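# Open all three fixture clamps without moving parts

## Task

Release every one of the three clamps on the fixture all the way, without shifting the parts; a clamp that stays open only because the robot is still holding it is not counted as open.

## Robot and tools

Robot: one Kinova Gen3 arm with seven revolute joints (waist, shoulder, upper arm roll, elbow, forearm roll, wrist pitch, wrist roll) carrying a Robotiq 2F-85 two-finger gripper. There is only this single arm. The fingers point along the gripper's own +z axis and close toward each other along its y axis. The reported hand point (end_effector_position, link robotiq_pinch) sits midway between the pads when they are shut; closed fingertips extend about 19 mm past it, open ones about 6 mm. Closing also pushes the tips about 13 mm farther from the wrist, so keep that clearance over surfaces.

Frames: results use the scene frame, origin on the table top under the arm base, +z up, +y to the left when facing along +x. Positions are in metres, orientation as a quaternion w,x,y,z. The base may be tilted, and at long reach the printed position can be somewhat off. Motion commands, by contrast, are given in the gripper's own axes.

execute_actions(actions): a list of actions run one after another. Each action is a table of at most 15 rows; each row lasts one control step (1/30 s) and if fewer than 15 rows are given the final row repeats to fill 15 steps (0.5 s). A row has 9 numbers, each in -1 to 1: dx, dy, dz, rx, ry, rz, position, force_limit, speed. The first six are an offset, not a pose: the target relative to the gripper's measured pose at the moment the action began (for the first action of a call, the last pose a result showed), expressed in gripper axes. Every row in a table refers back to that same starting pose, not to the row before it. Scale: 1.0 equals 0.6 m for dx, dy, dz and 180 degrees for the rotation vector rx, ry, rz. Per step the controller trims the target to within 70 mm and 16 degrees of where the gripper actually is, and gives position priority over orientation when both cannot be met, so big offsets take several actions; the arm stops at the last trimmed target. An empty list just reports the state and images.

Finger numbers in a row: position +1 is fully open (85 mm), pads touch near -0.8, and -1 closes until something blocks. force_limit runs from about 20 N (-1) through 128 N (0) to 235 N (+1) on a 40 mm object; speed from about 20 mm/s (-1) through 85 (0) to 150 mm/s (+1), and faster closing squeezes a little harder. New force_limit or speed values only take effect once position changes by 0.01 or more; to soften a grip, open first.

move(target, speed, blocking): drives the gripper in a straight line toward one target row (same 9-number layout, offset from the pose in the most recent result that shows one). speed is in m/s, 0.002 to 0.5 (default 0.25); rotation is capped at twice that in rad/s. The path takes 0.5 to 10 s and is cut off at 10 s. It does not avoid obstacles, and the arm may overshoot speed, especially near full stretch. Finger values are sent at the start. Faster motion and targets set deeper past a contact press harder. blocking=false returns after 0.5 s while motion continues; you must then call wait or stop before sending other motions. The result adds a move: line (done, off_target, moving, held, fault...), the limits that acted (paced = target clipped, held = some steps blocked, after which the arm may speed up), and the remaining distance to target.

wait(seconds): 0 to 10 s, holding the last command; returns early if a running move ends. stop(): brakes a running move (needs room; the fingers keep moving). zoom_image(camera, region): enlarges [x0, y0, x1, y1] pixels (max 504x504, origin top-left) of cam_head_left, cam_head_right or cam_wrist, each 672x504. read_manual(section): only licence texts. finished_scene(scene): pass the current scene number to end it once the clamps are open and the robot has settled; this is irreversible.

Reading results: the state line gives pose, Joint positions (base to gripper), Hand target (where the controller currently steers), position_measured in counts (3 open, ~78 = 60 mm, ~130 = 40 mm, ~180 = 20 mm, ~230 pads touching) and object_status: 0 moving, 1 blocked while opening, 2 blocked while closing (a grip), 3 reached commanded position or fully shut. Any new position resets it to 0 briefly. After a grip at force_limit -1 it can stay 2 even if the object slipped away. Action results list positions at some steps, with HELD where a row was partly withheld. 'pose unreachable' means the clearance check (which treats the base mount as arm) altered or blocked the command. MOTOR HOT appears from 60 °C; at 75 °C an OVER-TEMPERATURE FAULT lets the arm sag. If contact torque hits a joint's load limit (47.5 N m for the first four joints, 29.9 for the wrist three, held weight included), the arm freezes for 10 s and drops the rest of the call.

Avoid: knocking or placing anything off the table (fails the task), dropping things, slamming, hard collisions and heavy pressing. Held parts may get brief tugs. Approach slowly, keep contact forces modest, and release the gripper so the clamps stay open on their own.

Each tool is called after ">>>" as name([rows], argument=value, ...), one row to a line, values as JSON.

## Session

>>> execute_actions(actions=[])

Scene clock: 0.00 s.
end_effector_position=(+0.5577, +0.1822, +0.1789) position_measured=3 object_status=3 end_effector_quat_wxyz=(+0.469, +0.725, +0.101, +0.494)
Joint positions: [-0.85   0.692  0.021  2.143  1.678  1.345  2.17 ]
Joint velocities: [-0.     0.001  0.    -0.     0.    -0.    -0.001]
Motor temperatures (°C, as the motors report them): [30 23 25 25 32 37 42]
Hand target: +0.558, +0.182, +0.179; +0.469, +0.725, +0.101, +0.494

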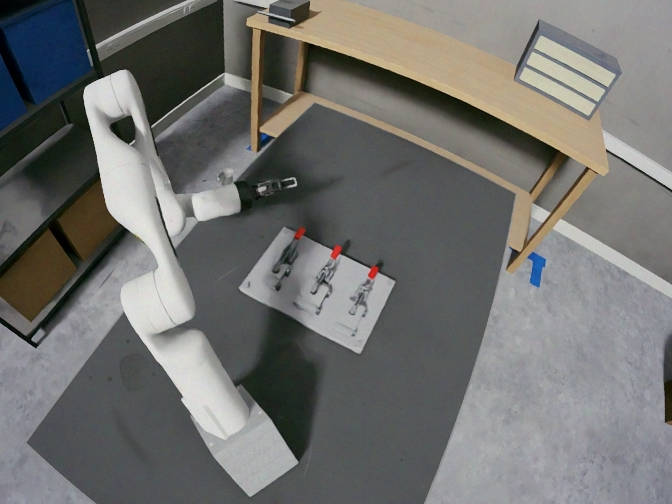

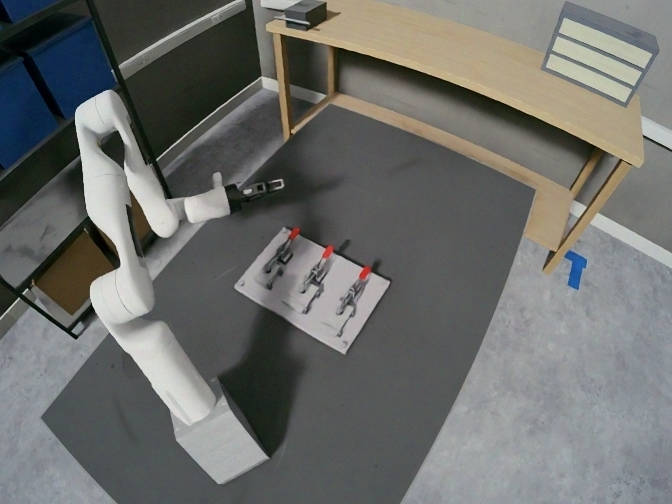

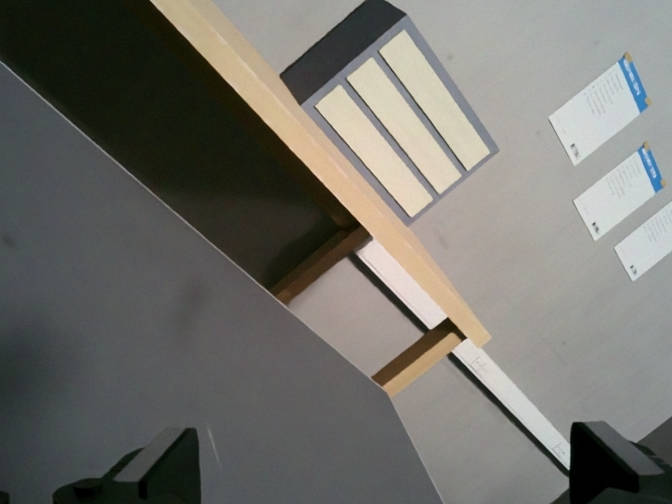

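>>> zoom_image(camera="cam_head_left", region=[220, 200, 420, 360])

>>> zoom_image(camera="cam_head_right", region=[220, 200, 420, 360])

Region (220, 200, 420, 360) of cam_head_left's 672x504 image, scaled by 2.520, with more detail than that image has; it fills the top 403 rows of this view, and the rest is white.

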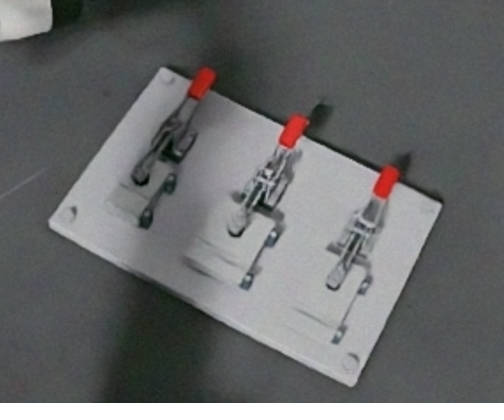

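Region (220, 200, 420, 360) of cam_head_right's 672x504 image, scaled by 2.520, with more detail than that image has; it fills the top 403 rows of this view, and the rest is white.

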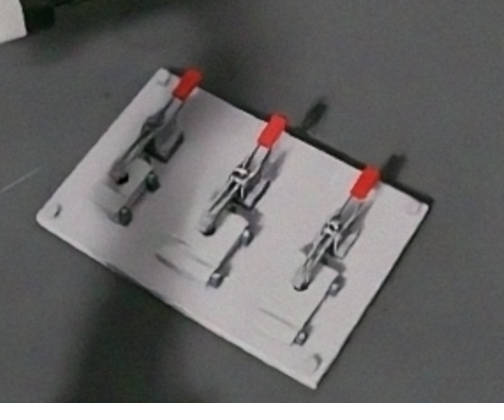

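>>> move(target=[-0.057,0.519,0.032,0.329,-0.347,0.071,1,0,0])

Scene clock: 4.03 s.
end_effector_position=(+0.4583, -0.0153, +0.3992) position_measured=3 object_status=3 end_effector_quat_wxyz=(+0.001, +1.000, -0.001, +0.001)
Joint positions: [ 0.4    0.446  0.602  1.536  2.385 -1.606  2.665]
Joint velocities: [ 0.003  0.005  0.001 -0.001  0.    -0.001 -0.001]
Motor temperatures (°C, as the motors report them): [30 23 25 25 32 37 42]
Hand target: +0.458, -0.015, +0.399; +0.001, +1.000, -0.001, +0.001
Off the commanded pose: 0.002 m, 0 deg.
move: done

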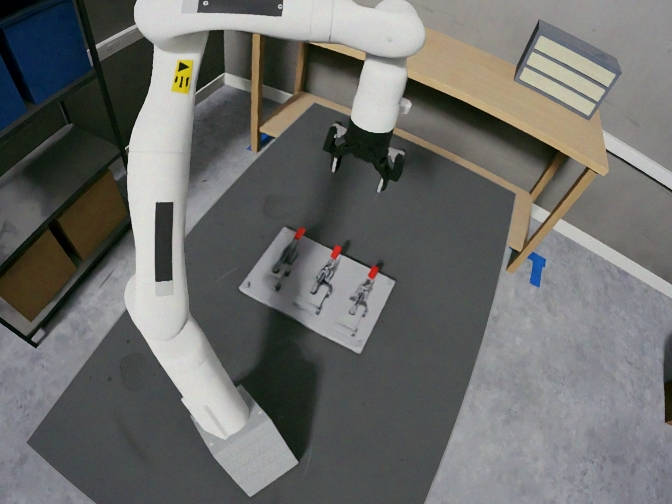

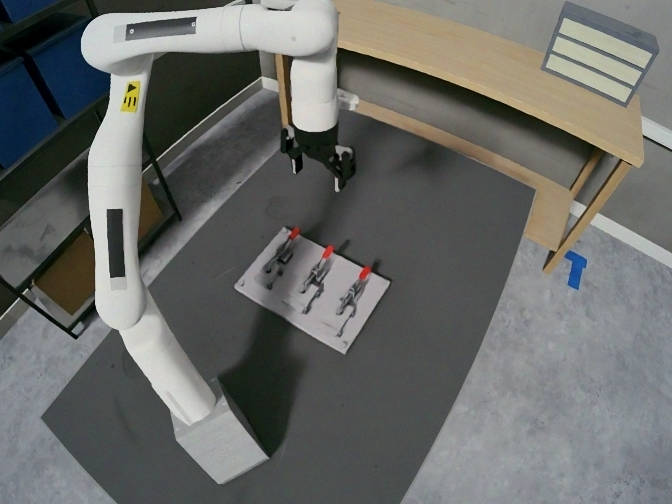

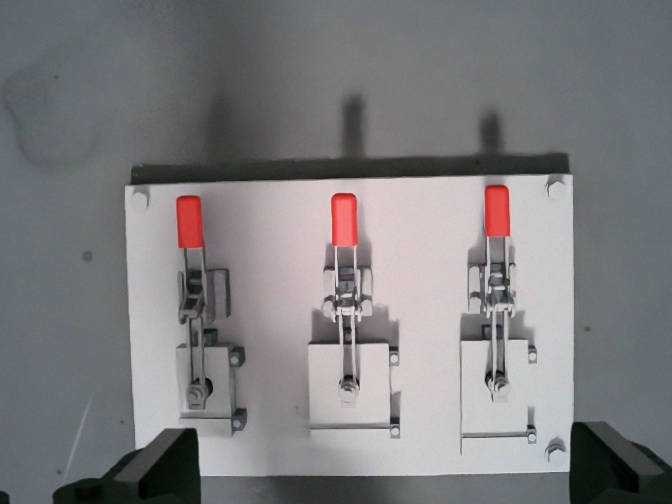

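>>> move(target=[0.05,0,0.33,0,0,0,1,0,0])

Scene clock: 5.43 s.
end_effector_position=(+0.4884, -0.0160, +0.2017) position_measured=3 object_status=3 end_effector_quat_wxyz=(+0.001, +1.000, -0.001, +0.001)
Joint positions: [ 0.207  0.632  0.473  1.793  2.153 -1.161  2.765]
Joint velocities: [-0.001  0.007 -0.003  0.     0.002  0.001 -0.001]
Motor temperatures (°C, as the motors report them): [30 23 25 25 32 37 42]
Hand target: +0.488, -0.016, +0.201; +0.001, +1.000, -0.001, +0.001
Off the commanded pose: 0.001 m, 0 deg.
move: done

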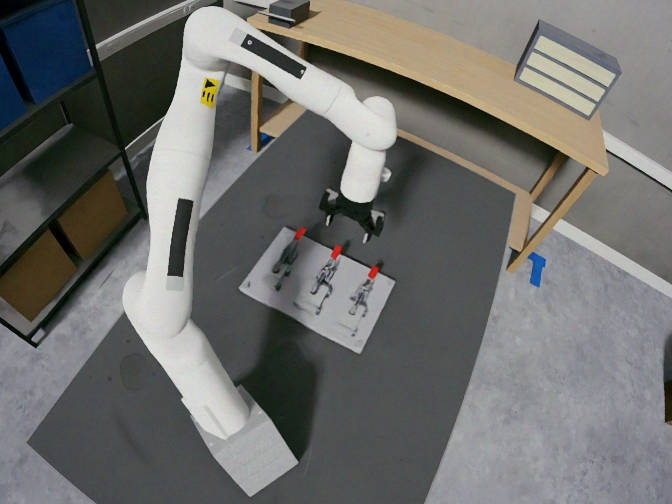

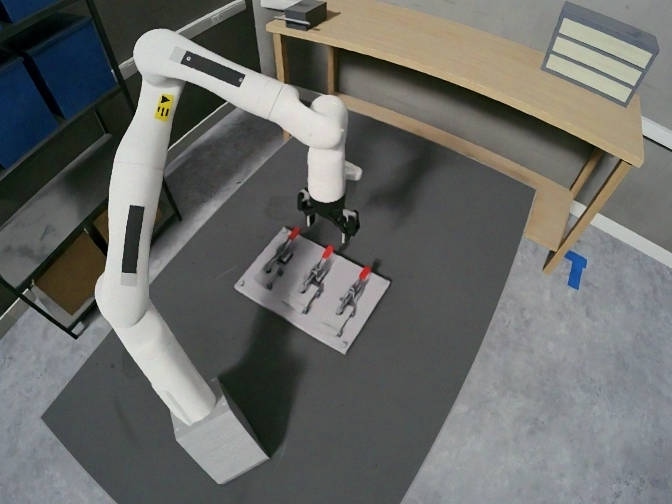

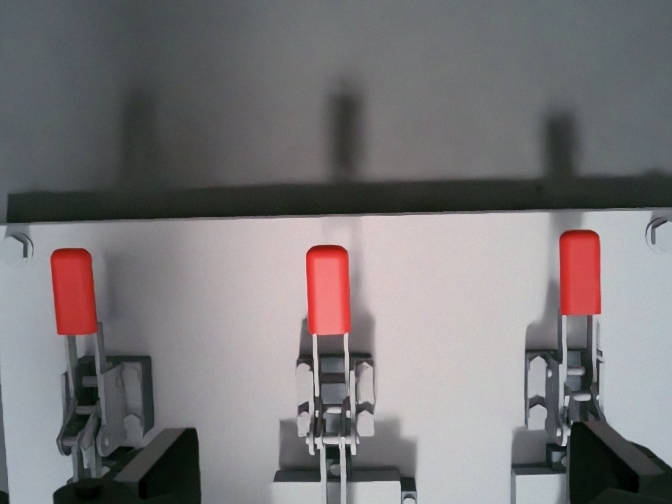

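>>> move(target=[0.042,-0.038,0.17,0,0,0,0.1,0,0])

Scene clock: 6.70 s.
end_effector_position=(+0.5137, +0.0064, +0.1000) position_measured=117 object_status=0 end_effector_quat_wxyz=(+0.001, +1.000, -0.001, +0.001)
Joint positions: [ 0.091  0.761  0.38   1.799  1.988 -0.984  2.776]
Joint velocities: [-0.001  0.004 -0.002 -0.     0.001  0.001 -0.   ]
Motor temperatures (°C, as the motors report them): [30 23 25 25 32 37 42]
Hand target: +0.514, +0.006, +0.100; +0.001, +1.000, -0.002, +0.001
Off the commanded pose: 0.000 m, 0 deg.
move: done

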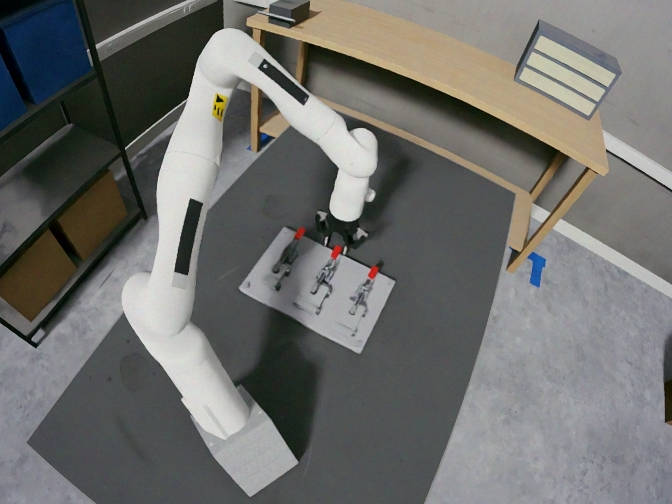

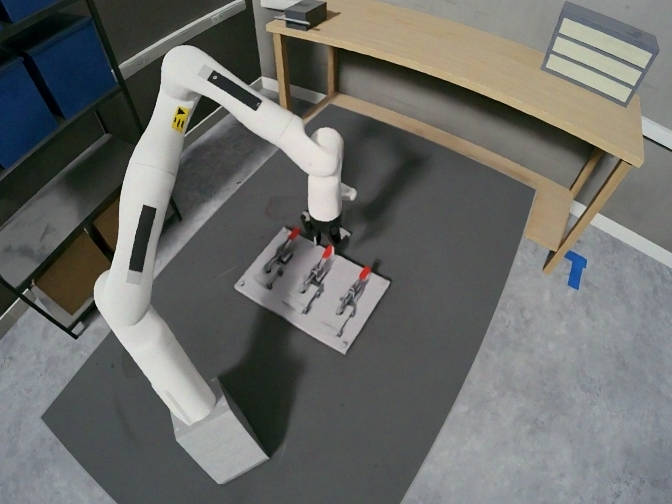

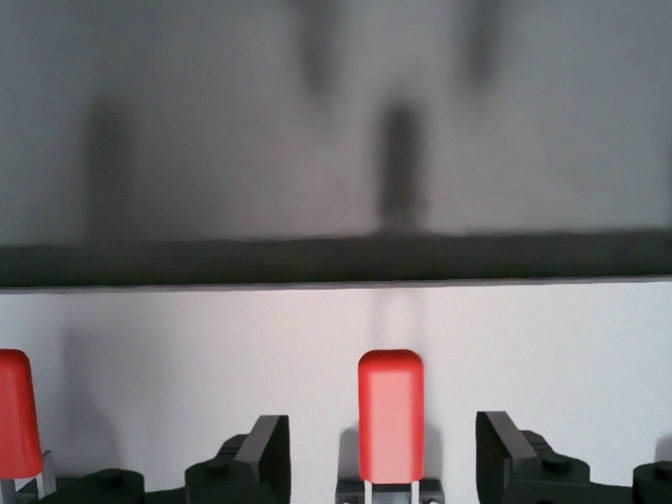

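>>> move(target=[0.008,0.005,0.09,0,0,0,0.1,0,0], speed=0.1)

>>> move(target=[0,0,0,0,0,0,-1,-0.4,0])

Scene clock: 7.67 s.
end_effector_position=(+0.5188, +0.0033, +0.0464) position_measured=117 object_status=3 end_effector_quat_wxyz=(+0.001, +1.000, -0.001, +0.001)
Joint positions: [ 0.065  0.856  0.328  1.78   1.895 -0.907  2.825]
Joint velocities: [ 0.     0.006 -0.001 -0.     0.001  0.001 -0.001]
Motor temperatures (°C, as the motors report them): [30 23 25 25 32 37 42]
Hand target: +0.519, +0.003, +0.046; +0.001, +1.000, -0.002, +0.001
Off the commanded pose: 0.000 m, 0 deg.
move: done

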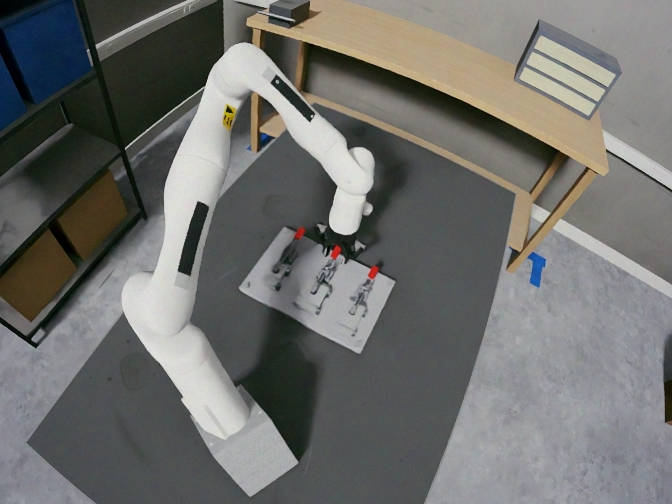

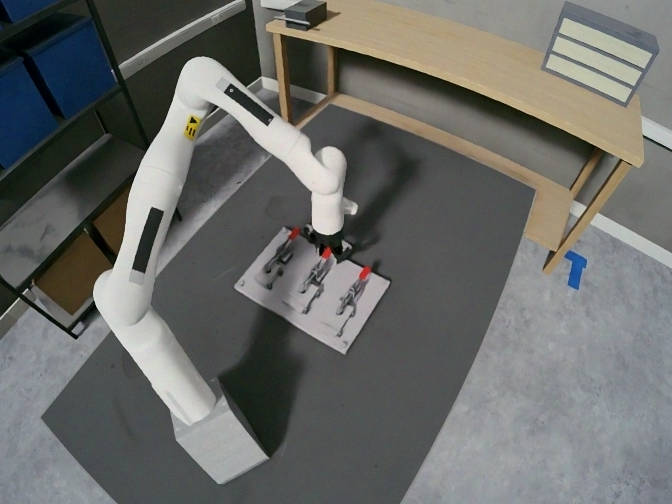

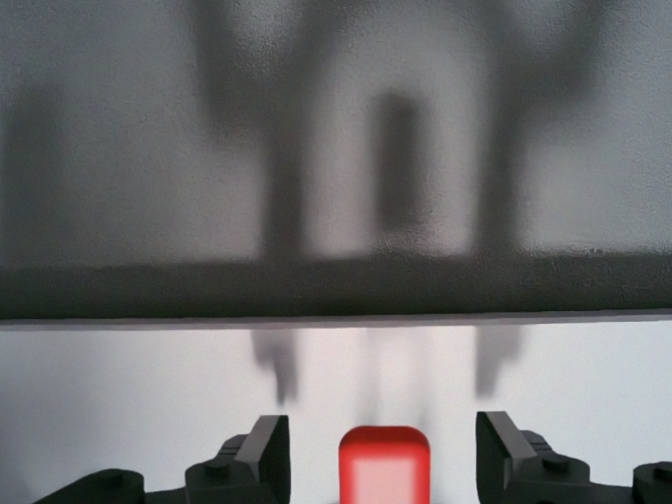

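Scene clock: 8.27 s.
end_effector_position=(+0.5189, +0.0035, +0.0464) position_measured=189 object_status=2 end_effector_quat_wxyz=(+0.001, +1.000, -0.001, +0.001)
Joint positions: [ 0.065  0.856  0.328  1.78   1.895 -0.907  2.825]
Joint velocities: [-0.    -0.     0.     0.     0.    -0.    -0.001]
Motor temperatures (°C, as the motors report them): [30 23 25 25 32 37 42]
Hand target: +0.519, +0.003, +0.046; +0.001, +1.000, -0.001, +0.001
Off the commanded pose: 0.000 m, 0 deg.
move: done

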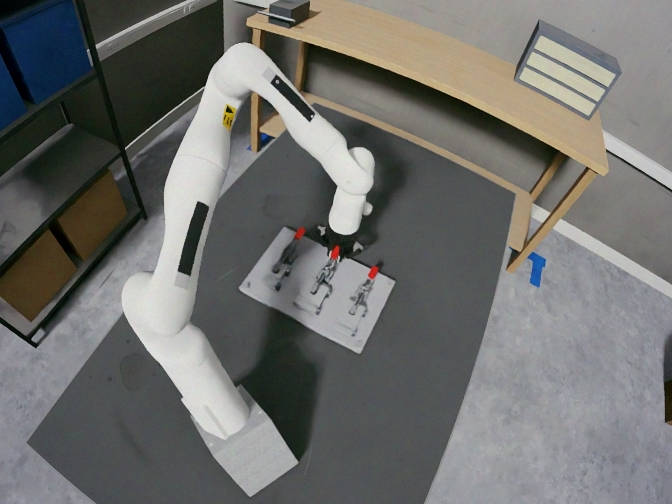

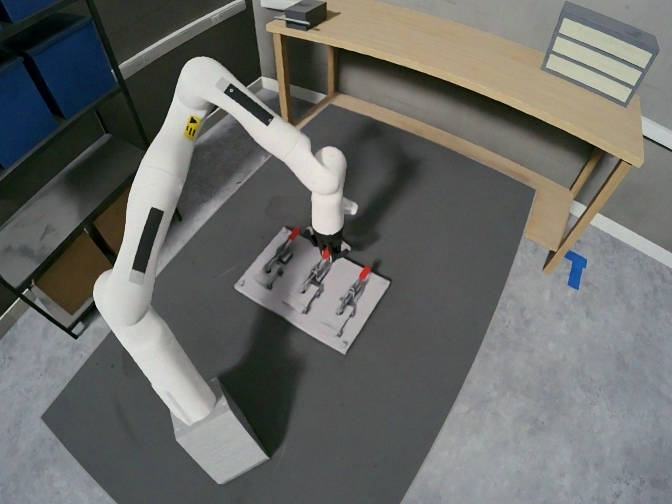

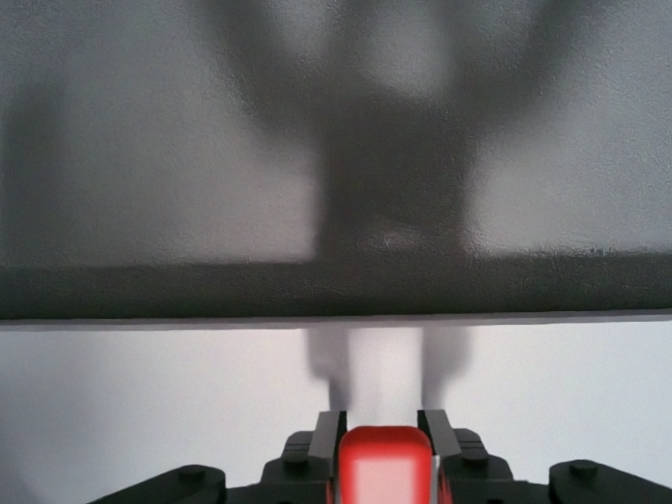

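>>> move(target=[-0.004,0,-0.033,0,0.06,0,-1,-0.4,0], speed=0.04)

>>> zoom_image(camera="cam_head_right", region=[240, 180, 420, 330])

Scene clock: 11.07 s.
end_effector_position=(+0.5114, +0.0035, +0.0610) position_measured=189 object_status=2 end_effector_quat_wxyz=(+0.000, +0.996, -0.002, +0.089)
Joint positions: [ 0.153  0.793  0.235  1.985  1.597 -0.799  3.176]
Joint velocities: [ 0.005 -0.002 -0.005  0.001  0.001  0.003 -0.002]
Motor temperatures (°C, as the motors report them): [30 23 25 25 32 37 42]
Hand target: +0.516, +0.003, +0.066; +0.001, +0.995, -0.001, +0.095
Off the commanded pose: 0.007 m, 1 deg.
move: off_target

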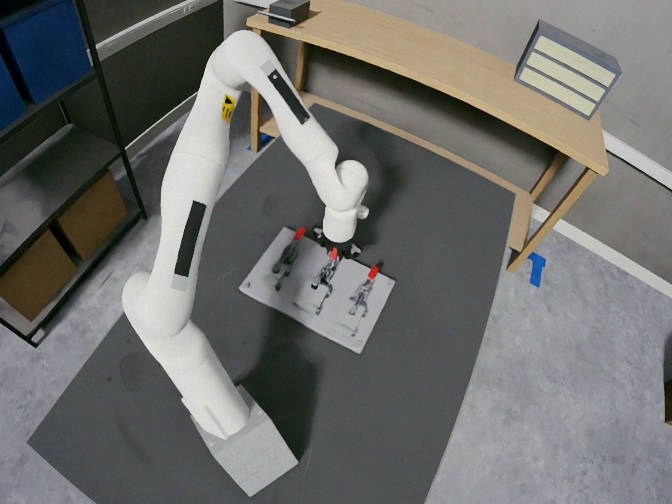

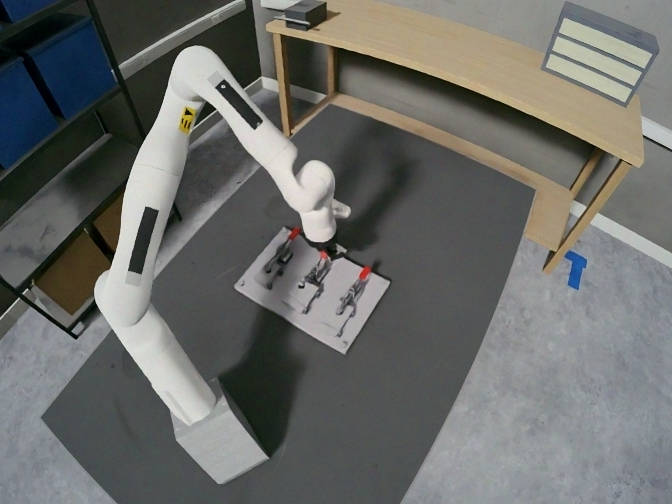

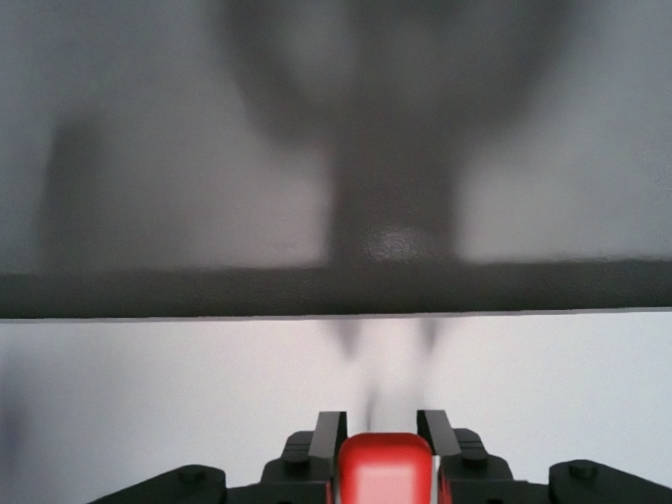

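Region (240, 180, 420, 330) of cam_head_right's 672x504 image, scaled by 2.800, with more detail than that image has.

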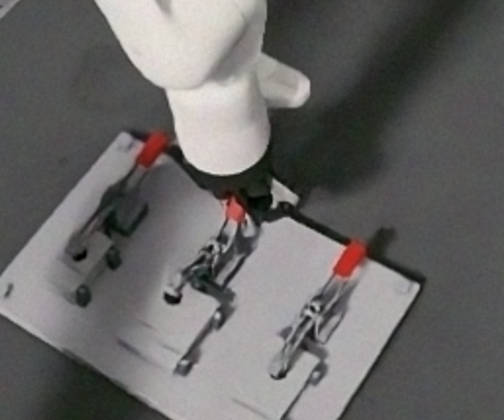

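>>> move(target=[-0.028,0,-0.044,0,0.06,0,-1,-0.4,0], speed=0.05)

>>> zoom_image(camera="cam_head_right", region=[240, 180, 420, 330])

Scene clock: 13.43 s.
end_effector_position=(+0.4851, +0.0036, +0.0750) position_measured=189 object_status=2 end_effector_quat_wxyz=(-0.000, +0.985, -0.003, +0.173)
Joint positions: [ 0.223  0.786  0.195  2.22   1.204 -0.871  3.648]
Joint velocities: [ 0.009  0.    -0.012 -0.    -0.001  0.007  0.006]
Motor temperatures (°C, as the motors report them): [30 23 25 25 32 37 42]
Hand target: +0.490, +0.003, +0.084; +0.001, +0.983, -0.002, +0.182
Off the commanded pose: 0.010 m, 1 deg.
move: off_target

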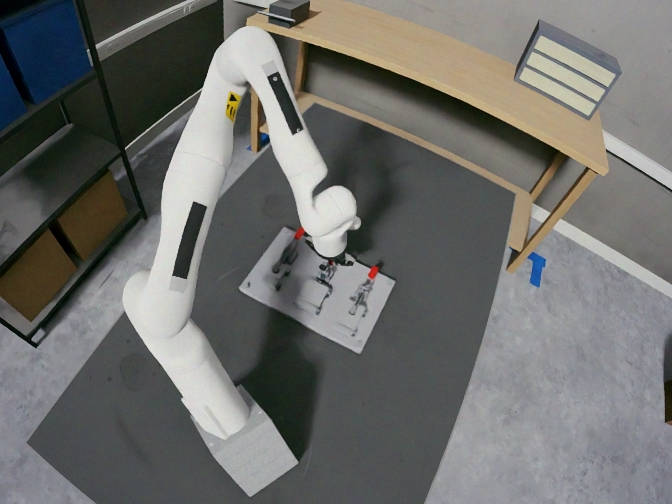

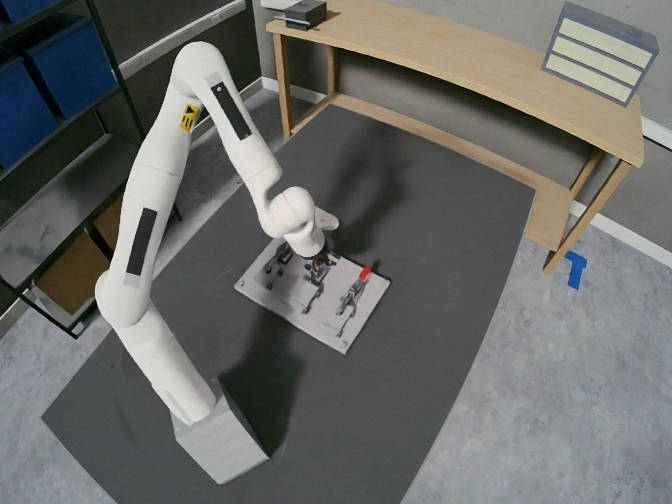

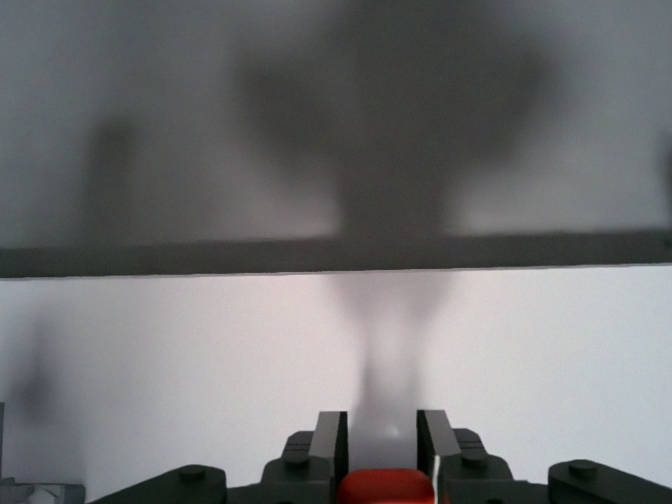

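Region (240, 180, 420, 330) of cam_head_right's 672x504 image, scaled by 2.800, with more detail than that image has.

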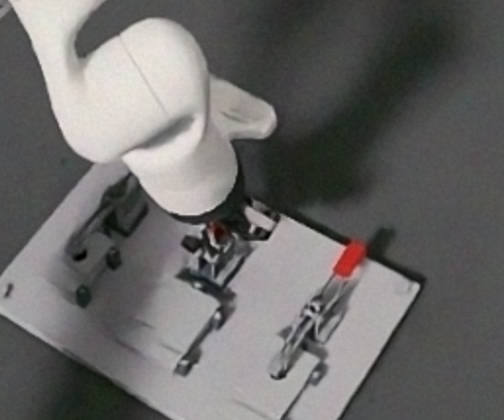

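>>> move(target=[0,0,0,0,0,0,0.1,-0.4,0])

>>> move(target=[-0.05,0.15,-0.25,-0.1,0.0,0,0.1,-0.4,0])

>>> zoom_image(camera="cam_head_right", region=[240, 180, 420, 330])

Scene clock: 14.33 s.
end_effector_position=(+0.4851, +0.0036, +0.0750) position_measured=117 object_status=0 end_effector_quat_wxyz=(-0.000, +0.985, -0.003, +0.173)
Joint positions: [ 0.221  0.786  0.198  2.22   1.205 -0.873  3.647]
Joint velocities: [ 0.    -0.001  0.    -0.    -0.    -0.001 -0.001]
Motor temperatures (°C, as the motors report them): [30 23 25 25 32 37 42]
Hand target: +0.485, +0.004, +0.075; -0.000, +0.985, -0.003, +0.173
Off the commanded pose: 0.000 m, 0 deg.
move: done

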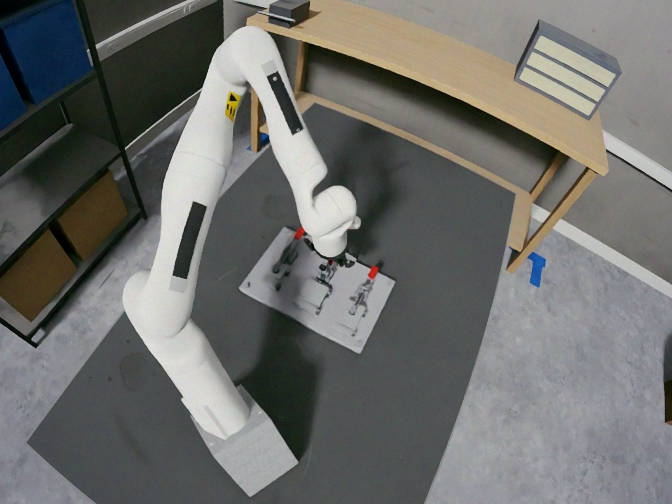

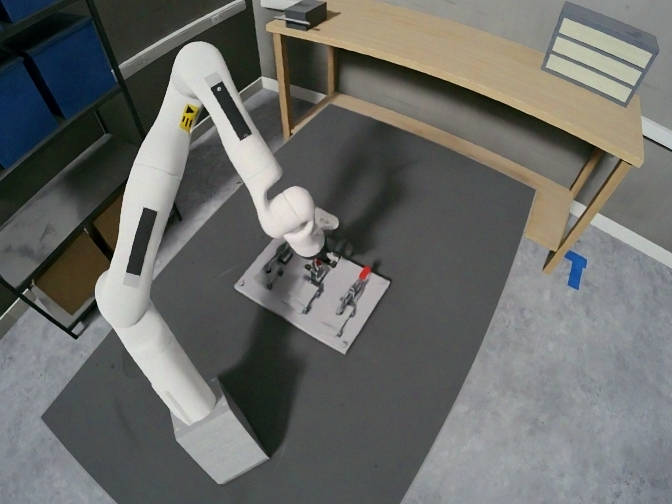

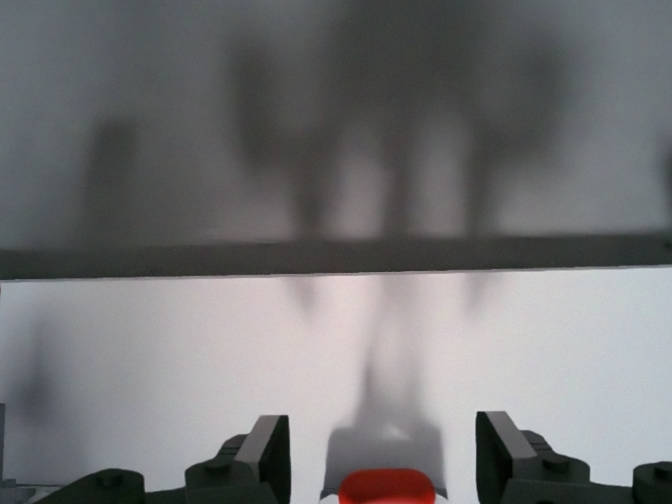

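Scene clock: 15.47 s.
end_effector_position=(+0.4055, -0.0860, +0.2052) position_measured=117 object_status=3 end_effector_quat_wxyz=(+0.154, +0.973, -0.030, +0.170)
Joint positions: [ 0.342  0.519  0.42   2.382  1.416 -0.71   3.652]
Joint velocities: [ 0.001 -0.006  0.004 -0.     0.    -0.003 -0.001]
Motor temperatures (°C, as the motors report them): [30 23 25 25 32 37 42]
Hand target: +0.406, -0.086, +0.205; +0.154, +0.973, -0.030, +0.171
Off the commanded pose: 0.001 m, 0 deg.
move: done

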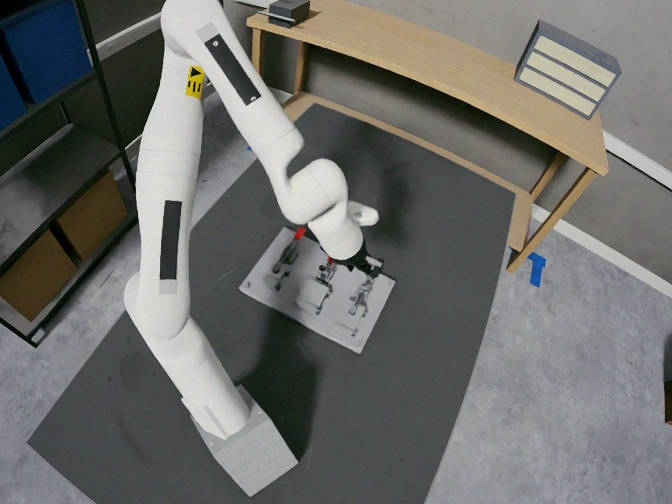

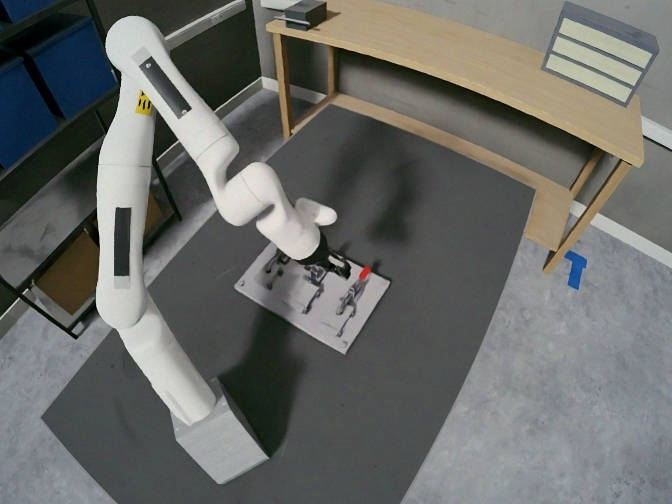

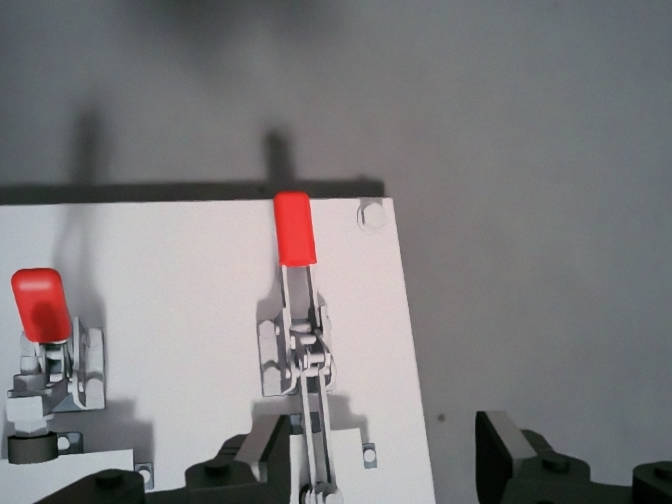

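Region (240, 180, 420, 330) of cam_head_right's 672x504 image, scaled by 2.800, with more detail than that image has.

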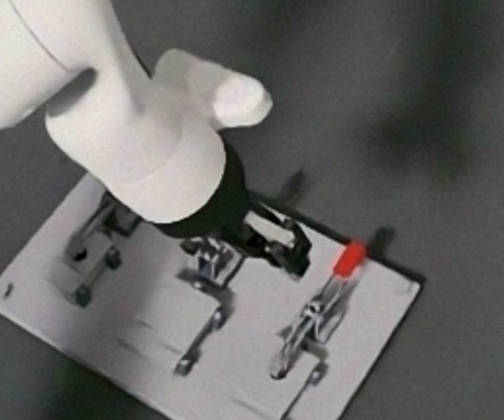

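>>> move(target=[0.111,-0.0245,0.23,0.099,-0.109,-0.019,0.1,0,0], speed=0.35)

Scene clock: 17.03 s.
end_effector_position=(+0.5148, -0.1146, +0.1008) position_measured=117 object_status=3 end_effector_quat_wxyz=(-0.000, +1.000, -0.000, +0.001)
Joint positions: [ 0.307  0.961  0.366  1.607  2.025 -1.068  2.892]
Joint velocities: [ 0.001  0.011 -0.002 -0.003  0.002  0.001 -0.002]
Motor temperatures (°C, as the motors report them): [30 23 25 25 32 37 42]
Hand target: +0.514, -0.115, +0.100; -0.000, +1.000, -0.000, +0.000
Off the commanded pose: 0.001 m, 0 deg.
move: done

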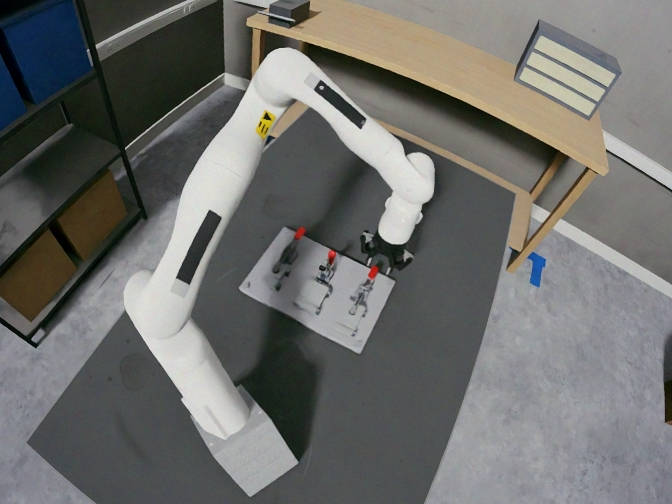

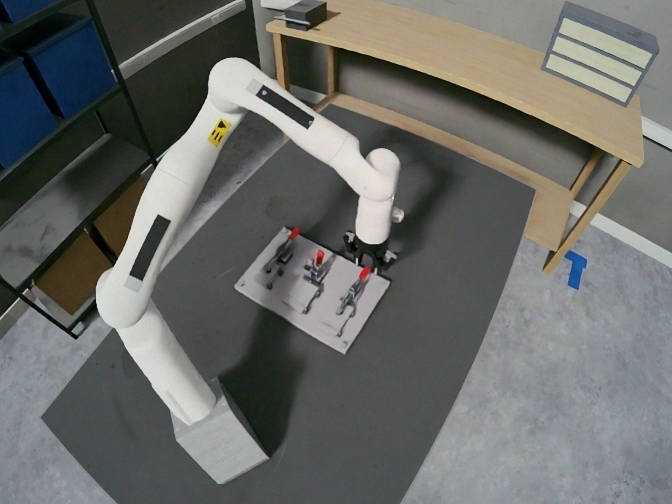

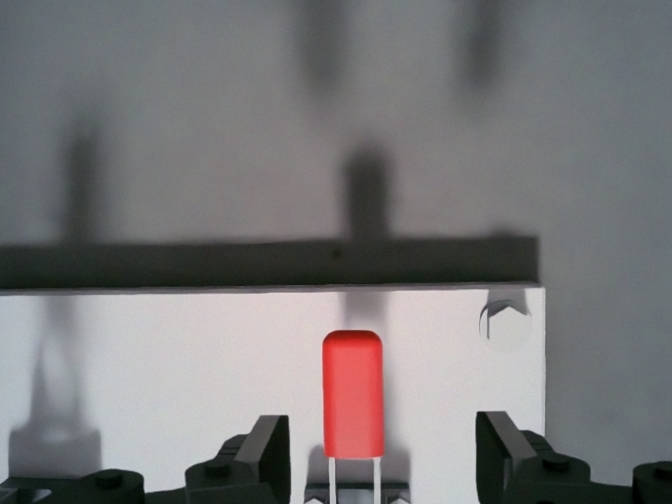

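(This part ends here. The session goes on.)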